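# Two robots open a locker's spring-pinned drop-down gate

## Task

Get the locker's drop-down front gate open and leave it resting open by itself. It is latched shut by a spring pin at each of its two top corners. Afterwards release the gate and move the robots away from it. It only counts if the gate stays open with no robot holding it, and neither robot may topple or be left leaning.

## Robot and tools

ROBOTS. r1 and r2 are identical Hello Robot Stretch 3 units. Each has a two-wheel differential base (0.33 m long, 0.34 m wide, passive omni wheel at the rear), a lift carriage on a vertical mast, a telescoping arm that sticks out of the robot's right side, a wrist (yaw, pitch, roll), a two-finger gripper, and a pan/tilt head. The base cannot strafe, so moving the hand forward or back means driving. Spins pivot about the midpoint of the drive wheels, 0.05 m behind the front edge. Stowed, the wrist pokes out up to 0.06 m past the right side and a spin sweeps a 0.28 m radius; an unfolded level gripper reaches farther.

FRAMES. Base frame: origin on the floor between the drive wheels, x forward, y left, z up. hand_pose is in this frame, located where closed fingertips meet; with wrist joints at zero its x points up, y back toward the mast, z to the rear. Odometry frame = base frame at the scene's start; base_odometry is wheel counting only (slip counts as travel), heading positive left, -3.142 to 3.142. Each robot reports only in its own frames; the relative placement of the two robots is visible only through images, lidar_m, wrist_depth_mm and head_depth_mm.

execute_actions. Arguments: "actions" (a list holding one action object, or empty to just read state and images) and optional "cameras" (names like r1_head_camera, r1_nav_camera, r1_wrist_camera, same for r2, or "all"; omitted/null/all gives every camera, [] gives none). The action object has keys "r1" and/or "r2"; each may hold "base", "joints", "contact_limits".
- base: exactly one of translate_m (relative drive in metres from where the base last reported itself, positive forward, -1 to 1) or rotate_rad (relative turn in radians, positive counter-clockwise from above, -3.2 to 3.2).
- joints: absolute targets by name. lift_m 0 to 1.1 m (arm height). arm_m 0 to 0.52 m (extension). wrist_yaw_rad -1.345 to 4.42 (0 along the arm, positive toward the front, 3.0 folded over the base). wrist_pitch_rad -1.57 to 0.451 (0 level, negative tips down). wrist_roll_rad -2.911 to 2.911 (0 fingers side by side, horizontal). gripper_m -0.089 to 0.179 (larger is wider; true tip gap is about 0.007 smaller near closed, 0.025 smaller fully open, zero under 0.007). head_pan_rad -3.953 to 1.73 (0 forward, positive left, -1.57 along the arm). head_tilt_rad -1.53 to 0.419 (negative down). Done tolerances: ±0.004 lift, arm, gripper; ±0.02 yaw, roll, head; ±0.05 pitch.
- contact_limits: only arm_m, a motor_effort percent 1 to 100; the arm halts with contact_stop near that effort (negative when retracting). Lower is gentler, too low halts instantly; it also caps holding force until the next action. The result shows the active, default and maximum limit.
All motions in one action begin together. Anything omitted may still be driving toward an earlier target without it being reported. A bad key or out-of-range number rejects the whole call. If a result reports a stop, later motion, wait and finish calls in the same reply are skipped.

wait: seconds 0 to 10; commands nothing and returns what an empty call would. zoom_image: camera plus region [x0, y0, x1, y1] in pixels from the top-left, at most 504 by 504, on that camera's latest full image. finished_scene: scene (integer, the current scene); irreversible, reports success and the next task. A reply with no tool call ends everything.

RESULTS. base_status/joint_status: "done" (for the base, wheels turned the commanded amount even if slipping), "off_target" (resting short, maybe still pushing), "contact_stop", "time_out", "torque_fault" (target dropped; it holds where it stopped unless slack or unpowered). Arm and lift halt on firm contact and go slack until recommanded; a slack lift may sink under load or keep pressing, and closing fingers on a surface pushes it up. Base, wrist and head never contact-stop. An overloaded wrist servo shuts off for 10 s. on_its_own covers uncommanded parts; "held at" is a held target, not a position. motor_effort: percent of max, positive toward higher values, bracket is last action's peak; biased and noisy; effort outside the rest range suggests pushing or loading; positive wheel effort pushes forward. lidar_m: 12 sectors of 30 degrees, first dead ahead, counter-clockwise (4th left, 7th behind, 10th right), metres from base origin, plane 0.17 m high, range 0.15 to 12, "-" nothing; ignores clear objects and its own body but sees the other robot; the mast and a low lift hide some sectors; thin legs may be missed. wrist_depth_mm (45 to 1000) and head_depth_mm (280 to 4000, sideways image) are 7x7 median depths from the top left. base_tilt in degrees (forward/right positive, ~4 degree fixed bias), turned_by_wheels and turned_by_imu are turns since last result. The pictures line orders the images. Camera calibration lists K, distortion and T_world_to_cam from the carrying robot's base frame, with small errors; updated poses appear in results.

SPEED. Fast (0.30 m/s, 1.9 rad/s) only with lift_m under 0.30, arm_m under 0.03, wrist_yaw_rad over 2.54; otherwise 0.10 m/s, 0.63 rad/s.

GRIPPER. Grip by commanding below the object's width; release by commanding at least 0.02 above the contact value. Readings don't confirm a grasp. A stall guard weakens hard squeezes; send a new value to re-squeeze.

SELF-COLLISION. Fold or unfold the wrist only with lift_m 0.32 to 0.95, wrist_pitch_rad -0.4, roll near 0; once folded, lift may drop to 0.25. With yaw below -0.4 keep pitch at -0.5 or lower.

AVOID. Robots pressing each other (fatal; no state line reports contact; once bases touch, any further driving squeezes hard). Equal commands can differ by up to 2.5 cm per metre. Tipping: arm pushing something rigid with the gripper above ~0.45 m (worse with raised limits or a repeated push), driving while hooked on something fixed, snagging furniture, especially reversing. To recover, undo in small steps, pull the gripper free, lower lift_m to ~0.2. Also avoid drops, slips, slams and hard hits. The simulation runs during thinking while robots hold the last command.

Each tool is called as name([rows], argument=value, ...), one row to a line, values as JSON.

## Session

execute_actions(actions=[])

Scene clock: 0.00 s.
r1.base_odometry: x=+0.000 y=+0.000 heading=+0.000 (m, m, rad; r1's odometry frame)
r1.turned_by_wheels: +0.000 (rad since the last result)
r1.turned_by_imu: +0.000 (rad since the last result)
r1.base_tilt: forward=-0.3 right=+0.4 (deg)
r1.lidar_m: 3.02 1.75 1.52 1.51 1.75 1.70 1.70 1.94 3.42 1.88 3.56 3.08
r1.head_depth_mm: 2291 2797 2871 2886 2866 2902 2261 / 2272 2914 2923 2967 2981 2998 2265 / 2260 2972 2983 3012 3063 3084 2251 / 2246 3073 3072 3140 3124 3143 2295 / 2199 3206 3194 3219 3201 3214 2310 / 2214 3150 3222 3244 3204 3101 2320 / 2197 2769 2722 2674 2614 2650 2307
r1.base_status: not commanded
r1.joint_positions: lift_m=+0.459 arm_m=-0.001 wrist_yaw_rad=+3.096 wrist_pitch_rad=-0.359 wrist_roll_rad=-0.015 gripper_m=+0.037 head_pan_rad=+0.015 head_tilt_rad=+0.007
r1.joint_status: not commanded
r1.motor_effort: left_wheel=+0 right_wheel=+0 lift_m=+29 arm_m=-1 wrist_yaw_rad=+0 wrist_pitch_rad=+4 wrist_roll_rad=+0 gripper_m=-1 head_pan_rad=+1 head_tilt_rad=+1 (%)
r1.hand_pose: x=-0.0107 y=+0.0875 z=+0.4854 quat_wxyz=(+0.142, +0.693, +0.112, +0.698) (m; r1's base frame)
r1.wrist_depth_mm: - - - - - - - / - - - - - - - / - - - - - - - / - - - - - - - / - 986 969 973 - 998 - / 800 802 800 794 - 815 825 / 675 678 - 682 664 684 689
r2.base_odometry: x=+0.000 y=+0.000 heading=+0.000 (m, m, rad; r2's odometry frame)
r2.turned_by_wheels: +0.000 (rad since the last result)
r2.turned_by_imu: +0.000 (rad since the last result)
r2.base_tilt: forward=+2.2 right=-1.7 (deg)
r2.lidar_m: 1.42 1.99 2.16 3.30 3.93 4.26 2.30 2.30 1.09 0.87 0.86 0.94
r2.head_depth_mm: 1197 1201 1200 1198 1195 1192 1195 / 1391 1382 1385 1383 1389 1382 1380 / 1646 1651 1652 1632 1645 1642 1636 / 1943 2025 2041 2004 2015 1998 2014 / 1979 2012 2018 2034 2038 2059 2059 / 1901 1917 1950 1950 1950 1959 1963 / 1853 1860 1852 1866 1875 1868 1873
r2.base_status: not commanded
r2.joint_positions: lift_m=+0.510 arm_m=+0.000 wrist_yaw_rad=+2.863 wrist_pitch_rad=-0.527 wrist_roll_rad=+0.001 gripper_m=+0.037 head_pan_rad=+0.002 head_tilt_rad=+0.015
r2.joint_status: not commanded
r2.motor_effort: left_wheel=+0 right_wheel=+0 lift_m=+26 arm_m=-1 wrist_yaw_rad=+0 wrist_pitch_rad=+5 wrist_roll_rad=+1 gripper_m=+0 head_pan_rad=+0 head_tilt_rad=+2 (%)
r2.hand_pose: x=+0.0363 y=+0.0565 z=+0.4991 quat_wxyz=(+0.277, +0.702, +0.088, +0.650) (m; r2's base frame)
r2.wrist_depth_mm: - - - - - - - / - - - - - - - / - - - - - - - / 912 - 912 917 940 938 963 / 779 - 805 798 803 812 769 / 678 668 - 677 720 694 704 / 582 614 628 615 611 623 608
pictures: r1_head_camera (sideways: a quarter turn clockwise sets it upright), r1_nav_camera (sideways: a quarter turn counterclockwise sets it upright), r1_wrist_camera, r2_head_camera (sideways: a quarter turn clockwise sets it upright), r2_nav_camera (sideways: a quarter turn counterclockwise sets it upright), r2_wrist_camera
camera_calibration (this result's frames):
r1_head_camera: T_world_to_cam=[[-0.0213048, 0.032723, -0.999237, 1.321], [-0.0412591, 0.998584, 0.0335813, -0.0378642], [0.998921, 0.0419431, -0.0199245, -0.0218784], [0, 0, 0, 1]] pos_world=[0.0484363, -0.00449887, 1.32083]
r1_nav_camera: T_world_to_cam=[[-0.0431996, 0.0214227, 0.998837, -1.25717], [0.0402163, -0.998922, 0.0231639, 0.0181616], [0.998257, 0.0411702, 0.0422915, -0.106841], [0, 0, 0, 1]] pos_world=[0.0516154, 0.0494726, 1.2598]
r1_wrist_camera: T_world_to_cam=[[0.999272, -0.0322065, 0.0204359, 0.00869549], [0.00172756, -0.497006, -0.867746, 0.505939], [0.0381038, 0.86715, -0.496588, 0.33053], [0, 0, 0, 1]] pos_world=[-0.0221577, -0.0348845, 0.602987]
r2_head_camera: T_world_to_cam=[[0.0295982, -0.0131275, -0.999476, 1.32487], [0.0200221, 0.999721, -0.0125378, 0.0237153], [0.999361, -0.0196405, 0.0298528, -0.0905298], [0, 0, 0, 1]] pos_world=[0.0507835, -0.00809455, 1.32717]
r2_nav_camera: T_world_to_cam=[[-0.0110933, -0.0217054, 0.999703, -1.26294], [-0.0284889, -0.999352, -0.0220139, 0.0771481], [0.999533, -0.0287246, 0.0104678, -0.063304], [0, 0, 0, 1]] pos_world=[0.0514621, 0.0478671, 1.26493]
r2_wrist_camera: T_world_to_cam=[[0.944746, -0.327723, 0.00728034, -0.0254388], [-0.21087, -0.624593, -0.751942, 0.448948], [0.250976, 0.708859, -0.659189, 0.442008], [0, 0, 0, 1]] pos_world=[0.00776965, -0.0412486, 0.629135]
Images, in order (width x height): r1_head_camera 896x504, r1_nav_camera 672x504, r1_wrist_camera 644x364, r2_head_camera 896x504, r2_nav_camera 672x504, r2_wrist_camera 644x364.

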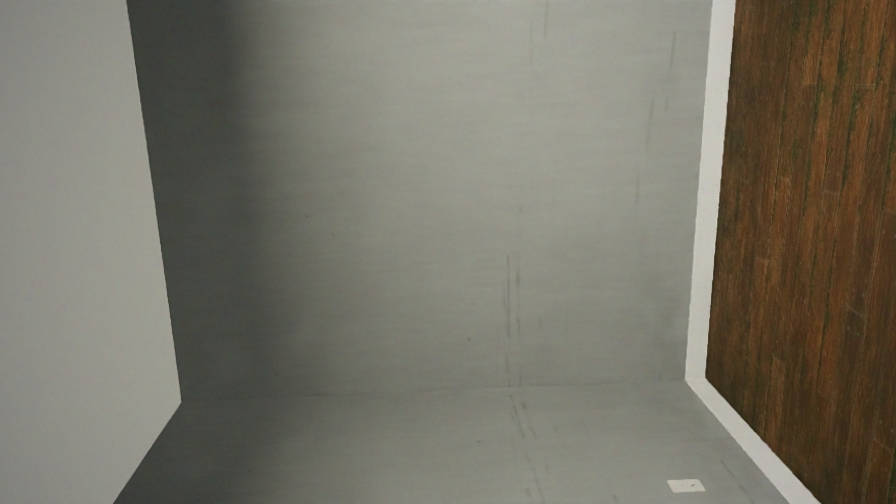

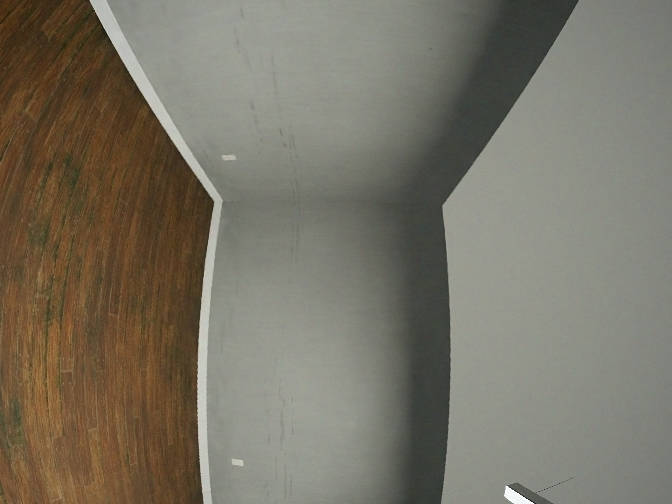

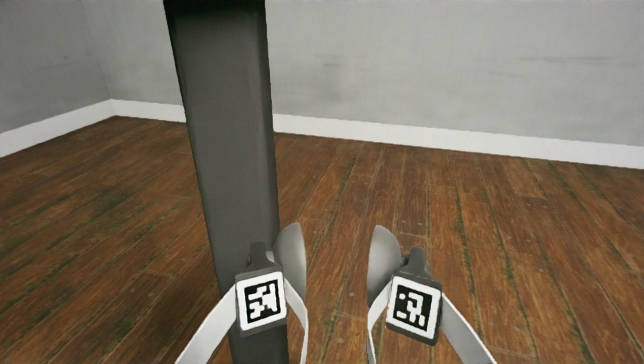

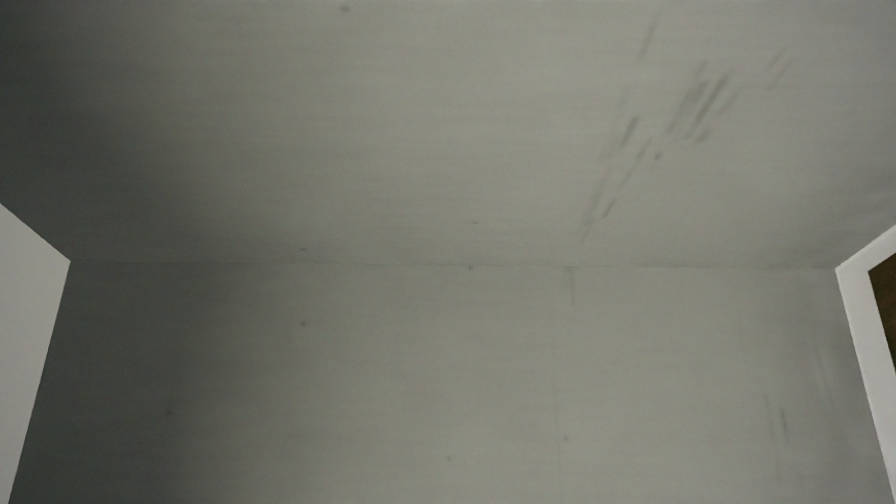

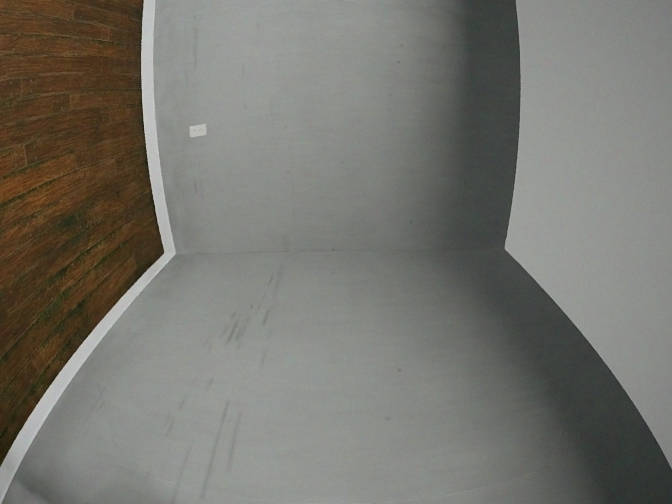

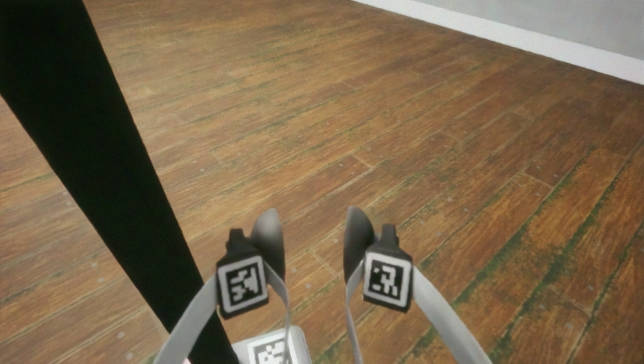

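execute_actions([
  {"r1": {"joints": {"head_pan_rad": -1.57, "head_tilt_rad": -0.3, "lift_m": 0.28, "wrist_pitch_rad": -0.4}}, "r2": {"joints": {"head_pan_rad": -3.2, "head_tilt_rad": -0.3, "lift_m": 0.28, "wrist_pitch_rad": -0.4}}},
], cameras=["r1_head_camera", "r1_nav_camera", "r2_head_camera", "r2_nav_camera"])

Scene clock: 3.50 s.
r1.base_odometry: x=+0.000 y=+0.000 heading=+0.000 (m, m, rad; r1's odometry frame)
r1.turned_by_wheels: +0.000 (rad since the last result)
r1.turned_by_imu: +0.000 (rad since the last result)
r1.base_tilt: forward=-0.2 right=+0.4 (deg)
r1.lidar_m: 3.03 1.75 1.52 1.52 1.76 1.70 1.70 1.94 3.45 1.88 3.59 3.09
r1.head_depth_mm: - - - 3756 2522 1913 1529 / - - 2713 3163 2515 1902 1533 / - - 2433 1979 2450 1941 1546 / - - - 2050 2576 1900 1564 / - - - 3375 2479 1945 1550 / - - - 3876 2585 1954 1578 / - - - - 2646 1958 1561
r1.base_status: not commanded
r1.joint_positions: lift_m=+0.280 arm_m=-0.001 wrist_yaw_rad=+3.096 wrist_pitch_rad=-0.414 wrist_roll_rad=-0.015 gripper_m=+0.037 head_pan_rad=-1.563 head_tilt_rad=-0.296
r1.joint_status: all done
r1.motor_effort: left_wheel=-1(0) right_wheel=+0(0) lift_m=+24(25) arm_m=+0(1) wrist_yaw_rad=-1(0) wrist_pitch_rad=+4(6) wrist_roll_rad=+0(0) gripper_m=+0(0) head_pan_rad=-3(39) head_tilt_rad=-1(17) (%)
r1.hand_pose: x=-0.0110 y=+0.0810 z=+0.2938 quat_wxyz=(+0.160, +0.690, +0.131, +0.694) (m; r1's base frame)
r1.wrist_depth_mm: - - - - - - - / - - - - - - - / - - - - - - - / 789 791 - 797 803 804 789 / 632 649 635 629 662 649 633 / 537 530 529 533 - 535 532 / 453 - - - 448 457 457
r2.base_odometry: x=+0.000 y=+0.000 heading=+0.000 (m, m, rad; r2's odometry frame)
r2.turned_by_wheels: +0.000 (rad since the last result)
r2.turned_by_imu: +0.000 (rad since the last result)
r2.base_tilt: forward=+2.2 right=-1.8 (deg)
r2.lidar_m: 1.41 1.99 2.16 3.29 3.93 4.28 2.30 2.30 1.09 0.87 0.86 0.94
r2.head_depth_mm: - - - - 2643 1942 1554 / - - - - 2618 1963 1538 / - - - 3536 2632 1944 1541 / - - 2853 2455 2618 1920 1529 / - - 2995 3249 2501 1921 1534 / - - - - 2602 1926 1527 / - - - - 2564 1912 1529
r2.base_status: not commanded
r2.joint_positions: lift_m=+0.280 arm_m=+0.000 wrist_yaw_rad=+2.863 wrist_pitch_rad=-0.419 wrist_roll_rad=+0.001 gripper_m=+0.037 head_pan_rad=-3.193 head_tilt_rad=-0.296
r2.joint_status: all done
r2.motor_effort: left_wheel=+0(0) right_wheel=+0(0) lift_m=+22(26) arm_m=-1(1) wrist_yaw_rad=+0(0) wrist_pitch_rad=+8(8) wrist_roll_rad=+1(1) gripper_m=+0(1) head_pan_rad=-3(28) head_tilt_rad=-1(18) (%)
r2.hand_pose: x=+0.0404 y=+0.0708 z=+0.2925 quat_wxyz=(+0.242, +0.705, +0.050, +0.664) (m; r2's base frame)
r2.wrist_depth_mm: - - - - - - - / - - - - - - - / - 882 886 894 868 902 897 / 642 695 679 695 698 710 693 / 553 - 605 565 586 567 567 / 482 - - 481 495 478 485 / 436 - - 418 426 421 421
pictures: r1_head_camera (sideways: a quarter turn clockwise sets it upright), r1_nav_camera (sideways: a quarter turn counterclockwise sets it upright), r2_head_camera (sideways: a quarter turn clockwise sets it upright), r2_nav_camera (sideways: a quarter turn counterclockwise sets it upright)
camera_calibration (this result's frames):
r1_head_camera: T_world_to_cam=[[0.0304964, 0.318129, -0.947557, 1.25302], [0.998928, 0.0233211, 0.0399795, -0.0525246], [0.0348167, -0.947761, -0.317077, 0.370795], [0, 0, 0, 1]] pos_world=[0.00134588, -0.0459715, 1.30698]
r1_nav_camera: T_world_to_cam=[[0.0241038, -0.256769, 0.966172, -1.21466], [-0.999124, -0.0392462, 0.0144959, 0.0357938], [0.0341965, -0.965676, -0.25749, 0.28928], [0, 0, 0, 1]] pos_world=[0.0551482, -0.0311332, 1.24754]
r2_head_camera: T_world_to_cam=[[0.277973, -0.00103651, -0.960588, 1.27232], [-0.0685258, -0.997473, -0.0187535, 0.0323412], [-0.958142, 0.0710381, -0.277341, 0.321293], [0, 0, 0, 1]] pos_world=[-0.0436105, 0.0107542, 1.31189]
r2_nav_camera: T_world_to_cam=[[-0.293776, 0.036767, 0.955167, -1.20284], [0.0871133, 0.996131, -0.0115508, 0.0628143], [-0.951896, 0.0798144, -0.295843, 0.347324], [0, 0, 0, 1]] pos_world=[-0.0282207, -0.0460681, 1.25239]
Images, in order (width x height): r1_head_camera 896x504, r1_nav_camera 672x504, r2_head_camera 896x504, r2_nav_camera 672x504.

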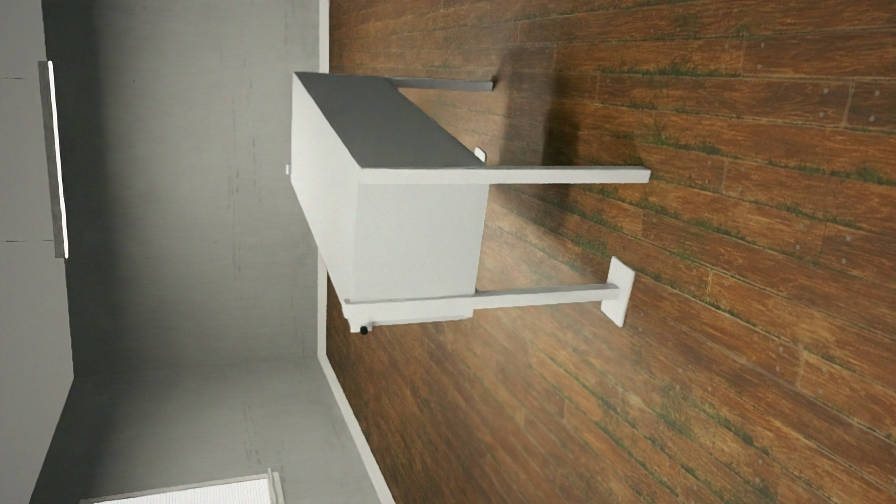

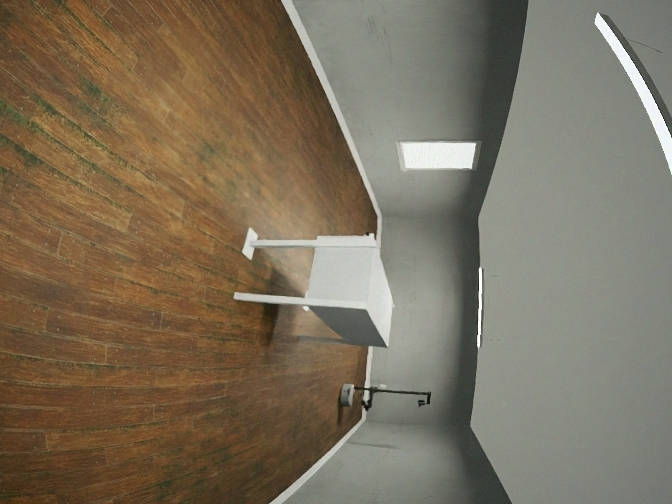

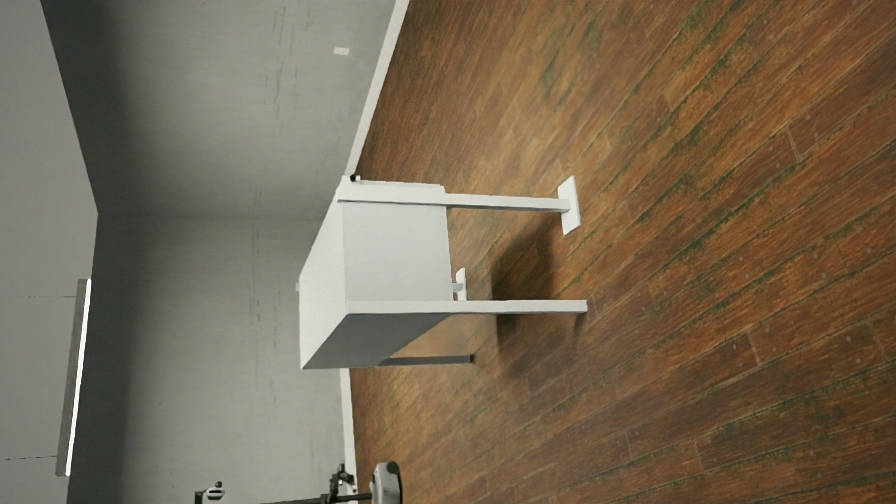

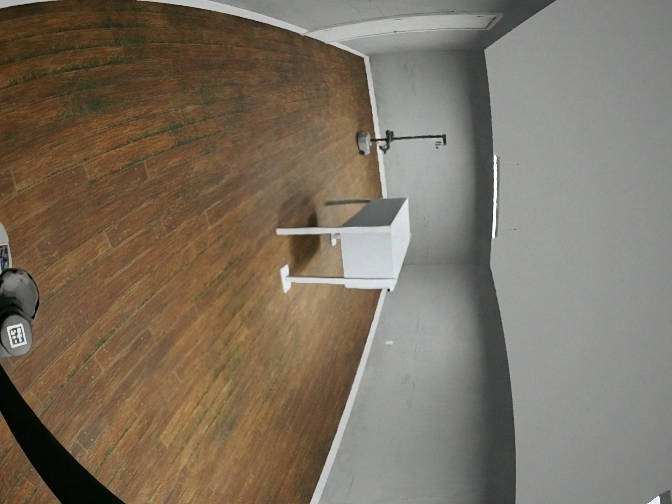

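execute_actions([
  {"r1": {"base": {"rotate_rad": -1.28}, "joints": {"head_pan_rad": -0.45, "head_tilt_rad": -0.5}}, "r2": {"base": {"rotate_rad": -0.297}, "joints": {"head_pan_rad": -2.88, "head_tilt_rad": -0.45}}},
], cameras=[])

execute_actions([
  {"r1": {"base": {"translate_m": 1.0}}, "r2": {"base": {"translate_m": -1.0}}},
], cameras=["r1_head_camera", "r2_head_camera"])

Scene clock: 10.50 s.
r1.base_odometry: x=+0.000 y=+0.000 heading=-1.280 (m, m, rad; r1's odometry frame)
r1.turned_by_wheels: -1.280 (rad since the last result)
r1.turned_by_imu: -1.267 (rad since the last result)
r1.base_tilt: forward=-0.2 right=+0.5 (deg)
r1.lidar_m: 2.04 3.16 3.07 2.06 1.56 1.52 1.60 1.75 1.70 1.79 2.48 1.88
r1.head_depth_mm: - - 3461 2464 1895 1546 1322 / - - 3460 2479 1922 1550 1328 / - - 3527 2522 1906 1579 1326 / - 2314 2990 2409 1909 1580 1334 / - 1991 1943 2503 1948 1578 1328 / - 2032 2025 2461 1959 1592 1337 / - - 3455 2580 1949 1583 1343
r1.base_status: done
r1.joint_positions: lift_m=+0.280 arm_m=-0.001 wrist_yaw_rad=+3.096 wrist_pitch_rad=-0.414 wrist_roll_rad=-0.015 gripper_m=+0.037 head_pan_rad=-0.457 head_tilt_rad=-0.494
r1.joint_status: all done
r1.motor_effort: left_wheel=+1(7) right_wheel=-1(8) lift_m=+23(23) arm_m=+0(0) wrist_yaw_rad=+0(0) wrist_pitch_rad=+4(4) wrist_roll_rad=+0(0) gripper_m=+0(0) head_pan_rad=+4(41) head_tilt_rad=-2(15) (%)
r1.hand_pose: x=-0.0110 y=+0.0810 z=+0.2938 quat_wxyz=(+0.160, +0.690, +0.131, +0.694) (m; r1's base frame)
r1.wrist_depth_mm: - - - - - - - / - - - - - - - / - - - - - - - / 776 785 - 800 802 815 789 / 630 632 635 642 673 650 633 / 529 527 527 529 - 532 537 / 459 - - - 440 455 462
r2.base_odometry: x=+0.000 y=+0.000 heading=-0.297 (m, m, rad; r2's odometry frame)
r2.turned_by_wheels: -0.297 (rad since the last result)
r2.turned_by_imu: -0.294 (rad since the last result)
r2.base_tilt: forward=+2.2 right=-1.7 (deg)
r2.lidar_m: 1.06 1.99 2.01 2.45 3.93 3.95 2.42 2.30 1.51 0.95 0.86 0.87
r2.head_depth_mm: - - - 2823 2102 1658 1379 / - - - 2871 2093 1651 1370 / - - 3562 2707 2099 1641 1365 / - - 2367 2846 2066 1644 1358 / - 3085 2837 2671 2058 1634 1360 / - - - 2832 2062 1626 1359 / - - - 2765 2064 1629 1345
r2.base_status: done
r2.joint_positions: lift_m=+0.280 arm_m=+0.000 wrist_yaw_rad=+2.863 wrist_pitch_rad=-0.419 wrist_roll_rad=+0.001 gripper_m=+0.037 head_pan_rad=-2.887 head_tilt_rad=-0.444
r2.joint_status: all done
r2.motor_effort: left_wheel=+1(8) right_wheel=-1(5) lift_m=+23(22) arm_m=-1(2) wrist_yaw_rad=+0(0) wrist_pitch_rad=+7(7) wrist_roll_rad=+1(1) gripper_m=+0(0) head_pan_rad=+3(15) head_tilt_rad=-2(13) (%)
r2.hand_pose: x=+0.0404 y=+0.0708 z=+0.2926 quat_wxyz=(+0.242, +0.705, +0.050, +0.664) (m; r2's base frame)
r2.wrist_depth_mm: - - - - - - - / - - - - - - - / - 870 870 938 892 878 926 / 657 684 685 687 696 706 701 / 559 - 602 574 575 581 574 / 476 - - 481 499 484 481 / 432 - - 419 421 424 419
pictures: none
No camera images: the call's "cameras" was empty. Leave "cameras" out to get every camera's image.

Scene clock: 15.60 s.
r1.base_odometry: x=+0.287 y=-0.958 heading=-1.280 (m, m, rad; r1's odometry frame)
r1.turned_by_wheels: +0.000 (rad since the last result)
r1.turned_by_imu: +0.008 (rad since the last result)
r1.base_tilt: forward=-0.3 right=+0.4 (deg)
r1.lidar_m: 3.42 2.59 2.53 2.67 2.42 2.36 2.48 2.30 2.22 2.34 1.05 1.09
r1.head_depth_mm: - 1844 1085 1124 1732 1479 1313 / - 1875 1091 1150 1882 1555 1320 / - 2112 1127 1192 1889 1570 1314 / - - 1145 1226 1820 1543 1331 / - - 3624 2372 1947 1577 1337 / - - 3633 2548 1953 1591 1339 / - - 3659 2547 1954 1589 1339
r1.base_status: done
r1.joint_positions: lift_m=+0.280 arm_m=-0.001 wrist_yaw_rad=+3.096 wrist_pitch_rad=-0.414 wrist_roll_rad=-0.015 gripper_m=+0.037 head_pan_rad=-0.457 head_tilt_rad=-0.495
r1.joint_status: not commanded
r1.motor_effort: left_wheel=+0(7) right_wheel=-1(5) lift_m=+24(23) arm_m=-1(0) wrist_yaw_rad=-1(0) wrist_pitch_rad=+4(4) wrist_roll_rad=+0(0) gripper_m=-1(0) head_pan_rad=+3(4) head_tilt_rad=-2(2) (%)
r1.hand_pose: x=-0.0110 y=+0.0810 z=+0.2938 quat_wxyz=(+0.160, +0.690, +0.131, +0.694) (m; r1's base frame)
r1.wrist_depth_mm: - - - - - - - / - - - - - - - / - - - - - - - / 792 803 - 799 818 799 813 / 631 646 644 644 669 644 650 / 532 529 524 534 - 530 535 / 459 - - - 443 462 457
r2.base_odometry: x=-0.956 y=+0.292 heading=-0.297 (m, m, rad; r2's odometry frame)
r2.turned_by_wheels: +0.000 (rad since the last result)
r2.turned_by_imu: -0.002 (rad since the last result)
r2.base_tilt: forward=+2.2 right=-1.7 (deg)
r2.lidar_m: 1.85 2.76 2.78 3.42 3.28 3.31 1.44 1.38 2.62 1.65 1.50 1.51
r2.head_depth_mm: - - - 2887 2088 1648 1371 / - - - 2828 2092 1652 1368 / - - - 2838 2097 1644 1354 / - - 1495 1586 1924 1649 1358 / - - 1470 1539 2063 1637 1356 / - - 1416 1483 1995 1634 1354 / - - 3493 2634 2073 1624 1350
r2.base_status: done
r2.joint_positions: lift_m=+0.280 arm_m=+0.000 wrist_yaw_rad=+2.863 wrist_pitch_rad=-0.419 wrist_roll_rad=+0.001 gripper_m=+0.037 head_pan_rad=-2.887 head_tilt_rad=-0.445
r2.joint_status: not commanded
r2.motor_effort: left_wheel=+1(5) right_wheel=-1(6) lift_m=+22(23) arm_m=-1(1) wrist_yaw_rad=+0(0) wrist_pitch_rad=+7(8) wrist_roll_rad=+1(1) gripper_m=+1(1) head_pan_rad=+3(3) head_tilt_rad=-2(2) (%)
r2.hand_pose: x=+0.0404 y=+0.0708 z=+0.2927 quat_wxyz=(+0.242, +0.705, +0.050, +0.664) (m; r2's base frame)
r2.wrist_depth_mm: - - - - - - - / - - - - - - - / - 864 890 882 887 886 929 / 675 691 689 680 698 694 704 / 559 - 585 570 591 573 576 / 492 - - 483 499 490 482 / 438 - - 420 420 418 426
pictures: r1_head_camera (sideways: a quarter turn clockwise sets it upright), r2_head_camera (sideways: a quarter turn clockwise sets it upright)
camera_calibration (this result's frames):
r1_head_camera: T_world_to_cam=[[-0.432824, 0.249642, -0.866223, 1.14972], [0.43443, 0.899715, 0.0422228, -0.0519911], [0.789895, -0.358038, -0.497871, 0.601457], [0, 0, 0, 1]] pos_world=[0.0451266, -0.0248966, 1.29756]
r2_head_camera: T_world_to_cam=[[0.400545, 0.117887, -0.908662, 1.20379], [0.237872, -0.971067, -0.0211273, 0.0335587], [-0.884862, -0.207683, -0.416998, 0.502597], [0, 0, 0, 1]] pos_world=[-0.0454272, -0.00494289, 1.30413]
Images, in order (width x height): r1_head_camera 896x504, r2_head_camera 896x504.

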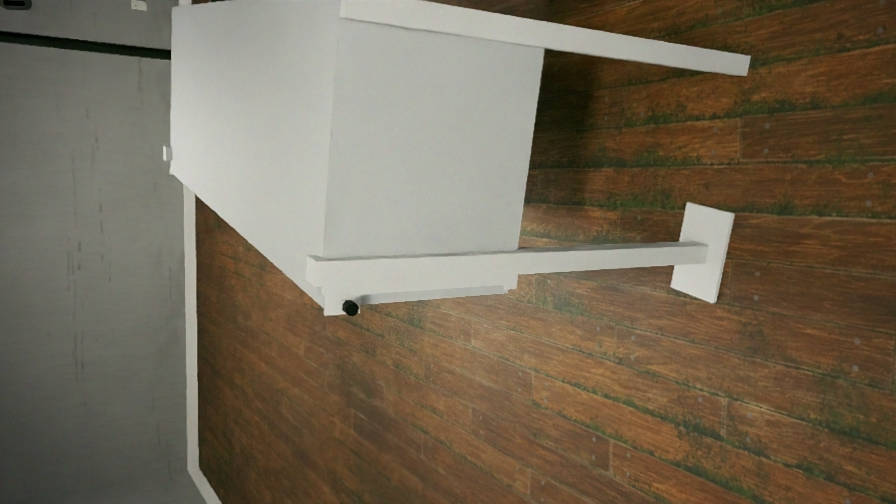

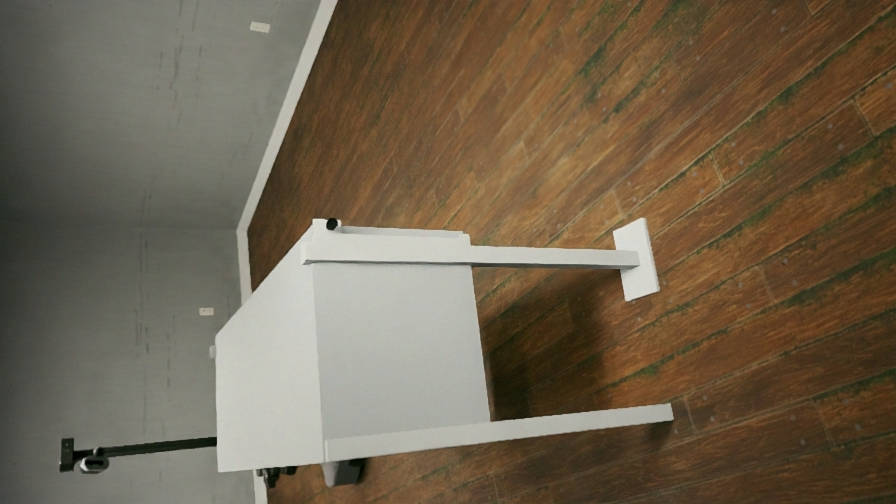

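execute_actions([
  {"r1": {"base": {"translate_m": 0.578}, "joints": {"lift_m": 0.292}}, "r2": {"base": {"translate_m": -0.908}, "joints": {"lift_m": 0.292}}},
], cameras=[])

execute_actions([
  {"r1": {"base": {"rotate_rad": 0.835}, "joints": {"lift_m": 0.74, "wrist_yaw_rad": -0.03, "head_pan_rad": -1.55, "head_tilt_rad": -0.7}}, "r2": {"base": {"rotate_rad": -1.055}, "joints": {"lift_m": 0.745, "wrist_yaw_rad": 0.0, "head_pan_rad": -1.57, "head_tilt_rad": -0.7}}},
], cameras=["r1_head_camera", "r2_head_camera"])

Scene clock: 28.00 s.
r1.base_odometry: x=+0.453 y=-1.512 heading=-1.280 (m, m, rad; r1's odometry frame)
r1.turned_by_wheels: +0.000 (rad since the last result)
r1.turned_by_imu: +0.005 (rad since the last result)
r1.base_tilt: forward=-0.2 right=+0.3 (deg)
r1.lidar_m: 2.98 2.27 2.22 2.34 2.91 2.84 2.99 2.62 2.53 0.77 0.63 1.90
r1.head_depth_mm: - - 1233 804 704 800 1229 / - - 3098 2498 1914 1532 1322 / - - 3553 2500 1907 1576 1331 / - - 3560 2486 1926 1565 1339 / - - 3632 2518 1953 1584 1334 / - - 3596 2557 1958 1586 1345 / - - 3745 2564 1972 1597 1344
r1.base_status: done
r1.joint_positions: lift_m=+0.292 arm_m=-0.001 wrist_yaw_rad=+3.096 wrist_pitch_rad=-0.414 wrist_roll_rad=-0.015 gripper_m=+0.037 head_pan_rad=-0.457 head_tilt_rad=-0.495
r1.joint_status: all done
r1.motor_effort: left_wheel=+0(6) right_wheel=+0(4) lift_m=+33(35) arm_m=+1(0) wrist_yaw_rad=+0(1) wrist_pitch_rad=+4(4) wrist_roll_rad=+0(0) gripper_m=-1(0) head_pan_rad=+4(3) head_tilt_rad=-1(2) (%)
r1.hand_pose: x=-0.0110 y=+0.0810 z=+0.3053 quat_wxyz=(+0.160, +0.690, +0.131, +0.694) (m; r1's base frame)
r1.wrist_depth_mm: - - - - - - - / - - - - - - - / - - - - - - - / 804 813 - 848 849 816 827 / 654 655 661 661 671 668 665 / 542 544 546 549 - 550 556 / 474 494 - - 457 475 468
r2.base_odometry: x=-1.825 y=+0.558 heading=-0.297 (m, m, rad; r2's odometry frame)
r2.turned_by_wheels: +0.000 (rad since the last result)
r2.turned_by_imu: -0.002 (rad since the last result)
r2.base_tilt: forward=+2.2 right=-1.7 (deg)
r2.lidar_m: 2.55 3.46 3.51 2.97 2.70 2.72 3.32 0.58 0.72 2.30 2.08 2.09
r2.head_depth_mm: 3320 3507 3577 2882 2121 1659 1372 / 3756 - - 2828 2101 1647 1368 / - - - 2849 2095 1643 1367 / - - - 2824 2074 1651 1362 / - - - 2804 2058 1632 1360 / - - - 2684 1858 783 1261 / - - 1461 866 663 715 811
r2.base_status: done
r2.joint_positions: lift_m=+0.292 arm_m=+0.000 wrist_yaw_rad=+2.863 wrist_pitch_rad=-0.418 wrist_roll_rad=+0.001 gripper_m=+0.037 head_pan_rad=-2.887 head_tilt_rad=-0.445
r2.joint_status: all done
r2.motor_effort: left_wheel=+1(5) right_wheel=-2(5) lift_m=+30(31) arm_m=-1(1) wrist_yaw_rad=+0(0) wrist_pitch_rad=+7(7) wrist_roll_rad=+1(1) gripper_m=-1(1) head_pan_rad=+3(3) head_tilt_rad=-2(1) (%)
r2.hand_pose: x=+0.0404 y=+0.0709 z=+0.3044 quat_wxyz=(+0.242, +0.705, +0.050, +0.665) (m; r2's base frame)
r2.wrist_depth_mm: - - - - - - - / - - - - - - - / - 894 912 895 932 918 918 / 689 694 692 719 713 732 708 / 575 - 606 592 599 591 598 / 494 - - 505 518 497 495 / 439 - - 426 436 429 433
pictures: none
No camera images: the call's "cameras" was empty. Leave "cameras" out to get every camera's image.

Scene clock: 32.97 s.
r1.base_odometry: x=+0.453 y=-1.512 heading=-0.445 (m, m, rad; r1's odometry frame)
r1.turned_by_wheels: +0.835 (rad since the last result)
r1.turned_by_imu: +0.832 (rad since the last result)
r1.base_tilt: forward=-0.2 right=+0.4 (deg)
r1.lidar_m: 2.22 2.24 2.75 2.84 2.86 2.81 2.54 2.55 0.77 0.62 3.85 2.44
r1.head_depth_mm: 1375 949 731 804 1472 1366 1241 / 1404 952 734 800 1481 1356 1236 / 1419 957 727 801 932 - - / 2465 2568 2282 1854 1562 1376 1205 / - 3146 2405 1926 1613 1373 1205 / - 3149 2423 1949 1610 1370 1210 / - 3165 2407 1939 1607 1382 1219
r1.base_status: done
r1.joint_positions: lift_m=+0.740 arm_m=-0.001 wrist_yaw_rad=-0.027 wrist_pitch_rad=-0.415 wrist_roll_rad=-0.015 gripper_m=+0.037 head_pan_rad=-1.543 head_tilt_rad=-0.691
r1.joint_status: all done
r1.motor_effort: left_wheel=-2(6) right_wheel=+3(8) lift_m=+34(33) arm_m=+1(0) wrist_yaw_rad=-3(6) wrist_pitch_rad=+4(4) wrist_roll_rad=+1(0) gripper_m=+1(0) head_pan_rad=-3(39) head_tilt_rad=-3(16) (%)
r1.hand_pose: x=-0.0276 y=-0.3684 z=+0.7532 quat_wxyz=(+0.695, +0.137, -0.688, -0.154) (m; r1's base frame)
r1.wrist_depth_mm: - - - 355 344 345 344 / - - - - 373 377 374 / - - - - 402 410 405 / - - - - 451 444 442 / - - - - 489 488 486 / - - - - - - 558 / 961 960 938 925 946 974 624
r2.base_odometry: x=-1.825 y=+0.558 heading=-1.352 (m, m, rad; r2's odometry frame)
r2.turned_by_wheels: -1.055 (rad since the last result)
r2.turned_by_imu: -1.047 (rad since the last result)
r2.base_tilt: forward=+2.2 right=-1.7 (deg)
r2.lidar_m: 2.09 2.09 2.54 3.47 3.51 2.98 2.70 2.71 3.31 0.58 0.72 2.31
r2.head_depth_mm: - 3410 2525 1973 1614 1387 1246 / - 3389 2502 1954 1612 1380 - / - 3393 2471 1954 1623 1373 - / - 3038 839 766 1486 - - / 1591 1025 750 734 884 1337 1183 / 1579 1013 747 739 884 1355 1187 / - 1004 740 735 875 1355 1180
r2.base_status: done
r2.joint_positions: lift_m=+0.745 arm_m=+0.000 wrist_yaw_rad=+0.002 wrist_pitch_rad=-0.418 wrist_roll_rad=+0.001 gripper_m=+0.037 head_pan_rad=-1.577 head_tilt_rad=-0.691
r2.joint_status: all done
r2.motor_effort: left_wheel=+1(9) right_wheel=-1(6) lift_m=+31(35) arm_m=-1(0) wrist_yaw_rad=-2(1) wrist_pitch_rad=+7(7) wrist_roll_rad=+1(1) gripper_m=+0(0) head_pan_rad=+3(28) head_tilt_rad=-3(17) (%)
r2.hand_pose: x=-0.0212 y=-0.3692 z=+0.7574 quat_wxyz=(+0.692, +0.148, -0.691, -0.147) (m; r2's base frame)
r2.wrist_depth_mm: 309 313 311 - - - - / 335 343 343 - - - - / 373 373 374 - - - - / 416 414 425 - - - - / 466 475 470 - - - - / 546 - - - - - - / 859 854 900 900 906 894 898
pictures: r1_head_camera (sideways: a quarter turn clockwise sets it upright), r2_head_camera (sideways: a quarter turn clockwise sets it upright)
camera_calibration (this result's frames):
r1_head_camera: T_world_to_cam=[[0.014656, 0.659008, -0.751993, 0.99807], [0.998728, 0.0266379, 0.0428087, -0.0561852], [0.0482428, -0.751664, -0.657779, 0.814016], [0, 0, 0, 1]] pos_world=[0.00221562, -0.0443727, 1.28839]
r2_head_camera: T_world_to_cam=[[-0.00929966, 0.626234, -0.77958, 1.03797], [0.999599, -0.0150305, -0.0239982, 0.0326425], [-0.0267459, -0.779491, -0.625843, 0.769087], [0, 0, 0, 1]] pos_world=[-0.00240671, -0.0500252, 1.29129]
Images, in order (width x height): r1_head_camera 896x504, r2_head_camera 896x504.

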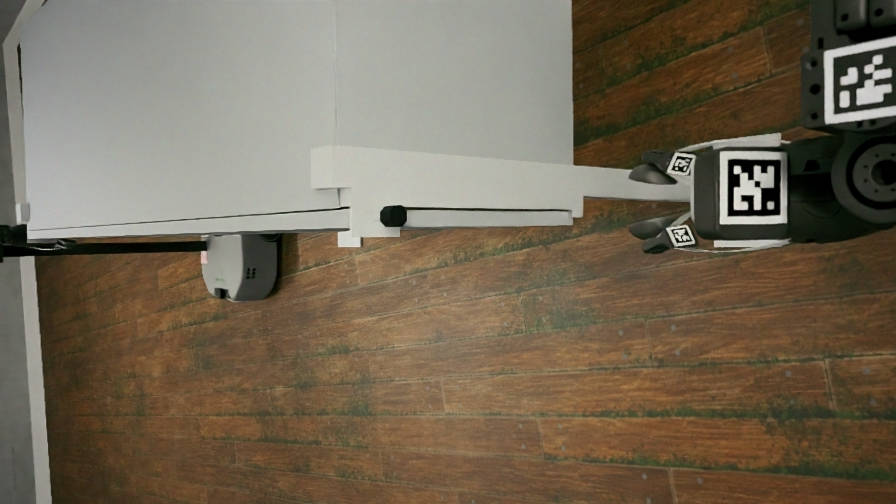

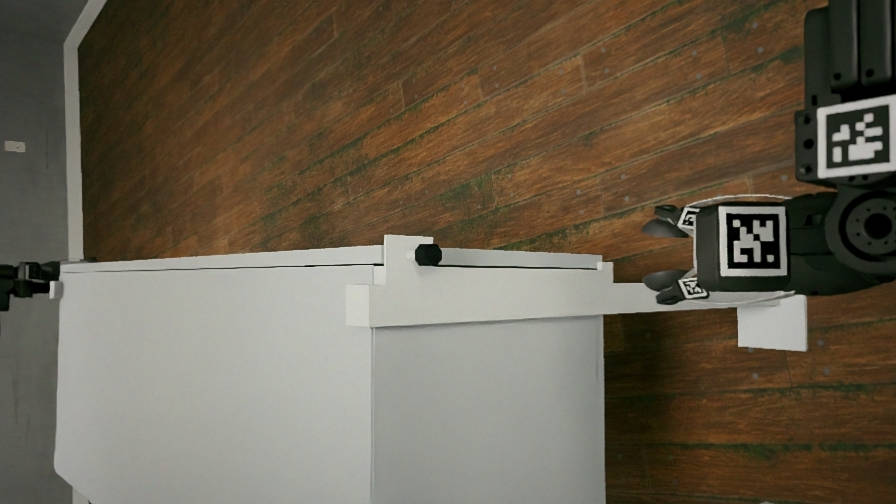

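execute_actions([
  {"r1": {"joints": {"wrist_pitch_rad": 0.0, "wrist_roll_rad": 0.0, "gripper_m": 0.08, "arm_m": 0.135}, "contact_limits": {"arm_m": 15}}, "r2": {"joints": {"wrist_pitch_rad": 0.0, "wrist_roll_rad": 0.0, "gripper_m": 0.08, "arm_m": 0.095}, "contact_limits": {"arm_m": 18}}},
], cameras=["r1_head_camera", "r1_wrist_camera", "r2_head_camera", "r2_wrist_camera"])

Scene clock: 36.07 s.
r1.base_odometry: x=+0.453 y=-1.512 heading=-0.445 (m, m, rad; r1's odometry frame)
r1.turned_by_wheels: +0.000 (rad since the last result)
r1.turned_by_imu: +0.000 (rad since the last result)
r1.base_tilt: forward=-0.2 right=+0.2 (deg)
r1.lidar_m: 2.22 2.23 2.75 2.84 2.87 2.81 2.54 2.55 0.77 0.62 3.85 2.45
r1.head_depth_mm: 1374 948 732 802 910 - - / 1381 957 731 803 906 - 1200 / 1409 961 732 783 - - 1202 / 2460 2620 2290 1857 1600 1369 1203 / - 3179 2395 1926 1593 1377 1199 / - 3116 2404 1941 1605 1386 1213 / - 3261 2396 1946 1613 1381 1214
r1.base_status: not commanded
r1.joint_positions: lift_m=+0.740 arm_m=+0.135 wrist_yaw_rad=-0.028 wrist_pitch_rad=-0.024 wrist_roll_rad=-0.003 gripper_m=+0.080 head_pan_rad=-1.543 head_tilt_rad=-0.691
r1.joint_status: all done
r1.motor_effort: left_wheel=-2(2) right_wheel=+2(2) lift_m=+33(34) arm_m=+3(1) wrist_yaw_rad=-2(3) wrist_pitch_rad=+6(12) wrist_roll_rad=+2(2) gripper_m=+0(86) head_pan_rad=-3(3) head_tilt_rad=-3(3) (%)
r1.contact_limits: arm_m 15 (drawing in: default 19, maximum 31; extending or still: default 27, maximum 44)
r1.hand_pose: x=-0.0287 y=-0.5352 z=+0.8482 quat_wxyz=(+0.708, -0.001, -0.706, -0.019) (m; r1's base frame)
r1.wrist_depth_mm: - - - - - - - / - - - - - - - / - - - - - - - / - - - 244 244 259 259 / - - - 251 250 265 263 / - - - 267 256 271 271 / - - - 275 264 277 276
r2.base_odometry: x=-1.825 y=+0.558 heading=-1.352 (m, m, rad; r2's odometry frame)
r2.turned_by_wheels: +0.000 (rad since the last result)
r2.turned_by_imu: +0.000 (rad since the last result)
r2.base_tilt: forward=+2.3 right=-1.7 (deg)
r2.lidar_m: 2.08 2.09 2.55 3.48 3.48 2.99 2.70 2.70 3.30 0.59 0.72 2.31
r2.head_depth_mm: - 3428 2511 1964 1615 1420 - / - 3454 2495 1957 1634 - - / - 3390 2436 1986 1644 - 1156 / - 3004 840 768 - - 1172 / 1602 1020 750 722 885 1302 1190 / 1570 1012 746 737 881 1358 1187 / - 1001 744 737 876 1354 1180
r2.base_status: not commanded
r2.joint_positions: lift_m=+0.745 arm_m=+0.095 wrist_yaw_rad=+0.001 wrist_pitch_rad=-0.023 wrist_roll_rad=+0.001 gripper_m=+0.080 head_pan_rad=-1.577 head_tilt_rad=-0.691
r2.joint_status: all done
r2.motor_effort: left_wheel=+2(1) right_wheel=-1(1) lift_m=+31(31) arm_m=+4(6) wrist_yaw_rad=-1(2) wrist_pitch_rad=+9(10) wrist_roll_rad=+0(1) gripper_m=-1(80) head_pan_rad=+3(3) head_tilt_rad=-3(2) (%)
r2.contact_limits: arm_m 18 (drawing in: default 27, maximum 44; extending or still: default 36, maximum 59)
r2.hand_pose: x=-0.0212 y=-0.4952 z=+0.8536 quat_wxyz=(+0.707, +0.009, -0.707, -0.008) (m; r2's base frame)
r2.wrist_depth_mm: - - - - - - - / - - - - - - - / 322 300 258 - - - - / 259 264 249 247 - - - / 269 274 261 273 - - - / 281 281 268 283 - - - / 292 295 294 293 - - -
pictures: r1_head_camera (sideways: a quarter turn clockwise sets it upright), r1_wrist_camera, r2_head_camera (sideways: a quarter turn clockwise sets it upright), r2_wrist_camera
camera_calibration (this result's frames):
r1_head_camera: T_world_to_cam=[[0.0147115, 0.659007, -0.751992, 0.998069], [0.99873, 0.0265536, 0.0428087, -0.0561852], [0.0481794, -0.751668, -0.65778, 0.814018], [0, 0, 0, 1]] pos_world=[0.00221188, -0.0443723, 1.28839]
r1_wrist_camera: T_world_to_cam=[[-0.99968, 0.0224357, 0.0116473, -0.0214498], [-0.00732759, 0.183785, -0.982939, 0.973061], [-0.0241935, -0.98271, -0.183562, -0.205975], [0, 0, 0, 1]] pos_world=[-0.019296, -0.380766, 0.9189]
r2_head_camera: T_world_to_cam=[[-0.00929958, 0.626234, -0.77958, 1.03797], [0.999599, -0.0150306, -0.0239982, 0.0326425], [-0.026746, -0.77949, -0.625843, 0.769087], [0, 0, 0, 1]] pos_world=[-0.00240672, -0.0500252, 1.29129]
r2_wrist_camera: T_world_to_cam=[[-0.998513, 0.0505995, -0.0202641, 0.0152024], [0.030645, 0.213703, -0.976418, 0.970617], [-0.0450757, -0.975587, -0.214936, -0.138402], [0, 0, 0, 1]] pos_world=[-0.0208034, -0.343216, 0.918288]
Images, in order (width x height): r1_head_camera 896x504, r1_wrist_camera 644x364, r2_head_camera 896x504, r2_wrist_camera 644x364.

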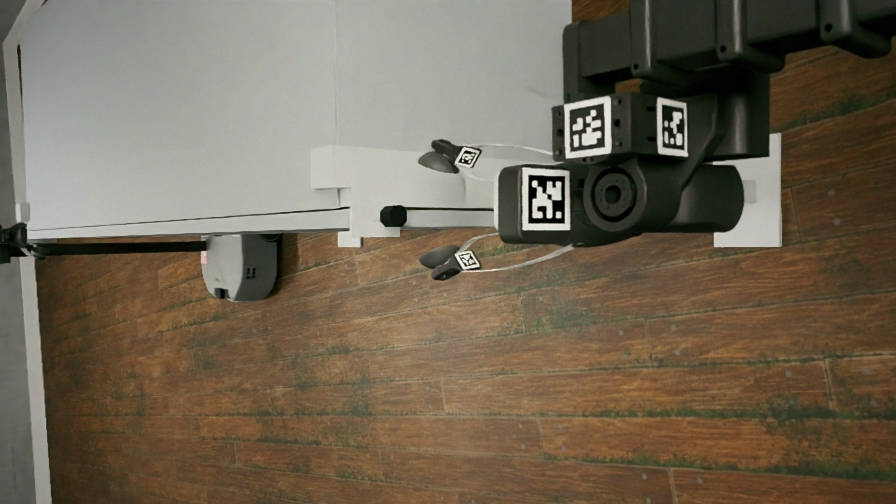

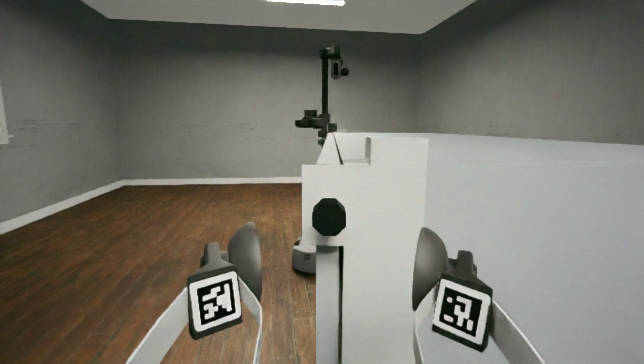

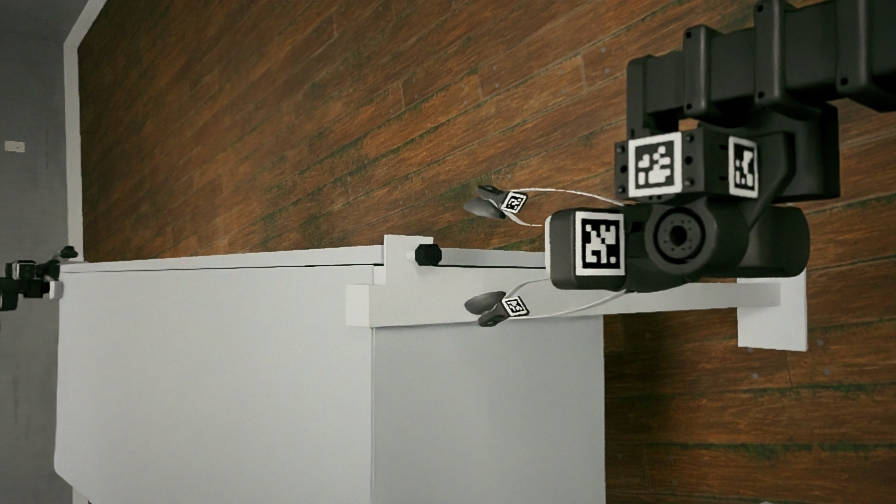

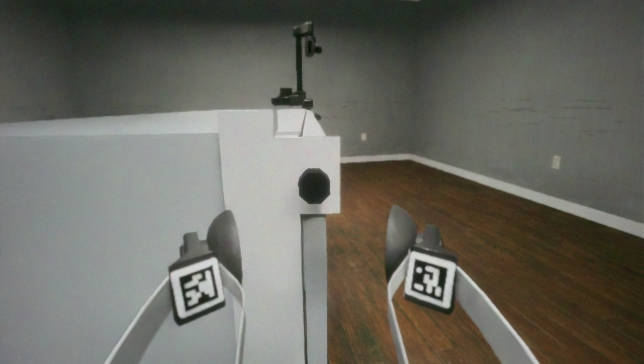

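zoom_image(camera="r1_wrist_camera", region=[200, 110, 470, 310])

zoom_image(camera="r2_wrist_camera", region=[180, 90, 450, 290])

zoom_image(camera="r1_head_camera", region=[330, 130, 510, 290])

zoom_image(camera="r2_head_camera", region=[370, 175, 550, 335])

Region (200, 110, 470, 310) of r1_wrist_camera's 644x364 image, scaled by 1.867; it fills the top 373 rows of this view, and the rest is white.

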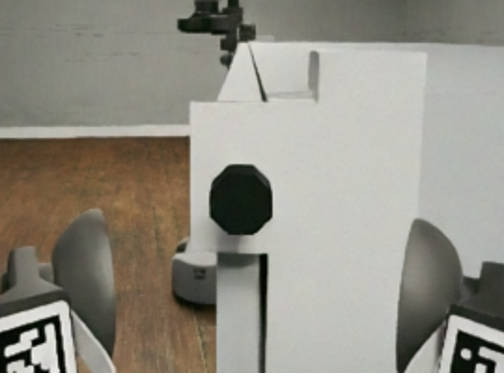

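Region (180, 90, 450, 290) of r2_wrist_camera's 644x364 image, scaled by 1.867; it fills the top 373 rows of this view, and the rest is white.

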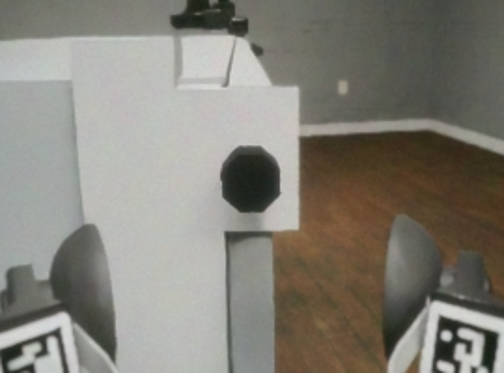

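Region (330, 130, 510, 290) of r1_head_camera's 896x504 image, scaled by 2.800, with more detail than that image has.

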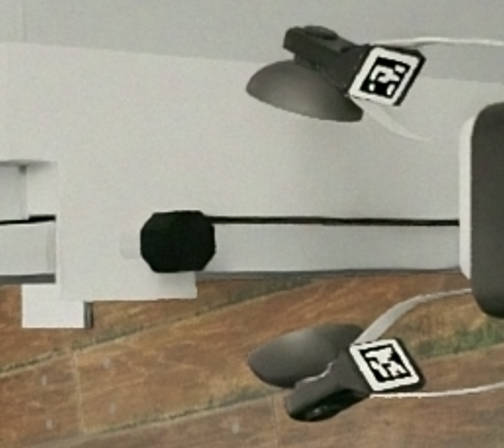

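Region (370, 175, 550, 335) of r2_head_camera's 896x504 image, scaled by 2.800, with more detail than that image has.

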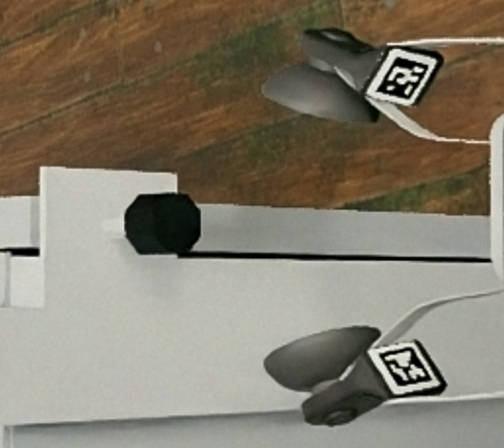

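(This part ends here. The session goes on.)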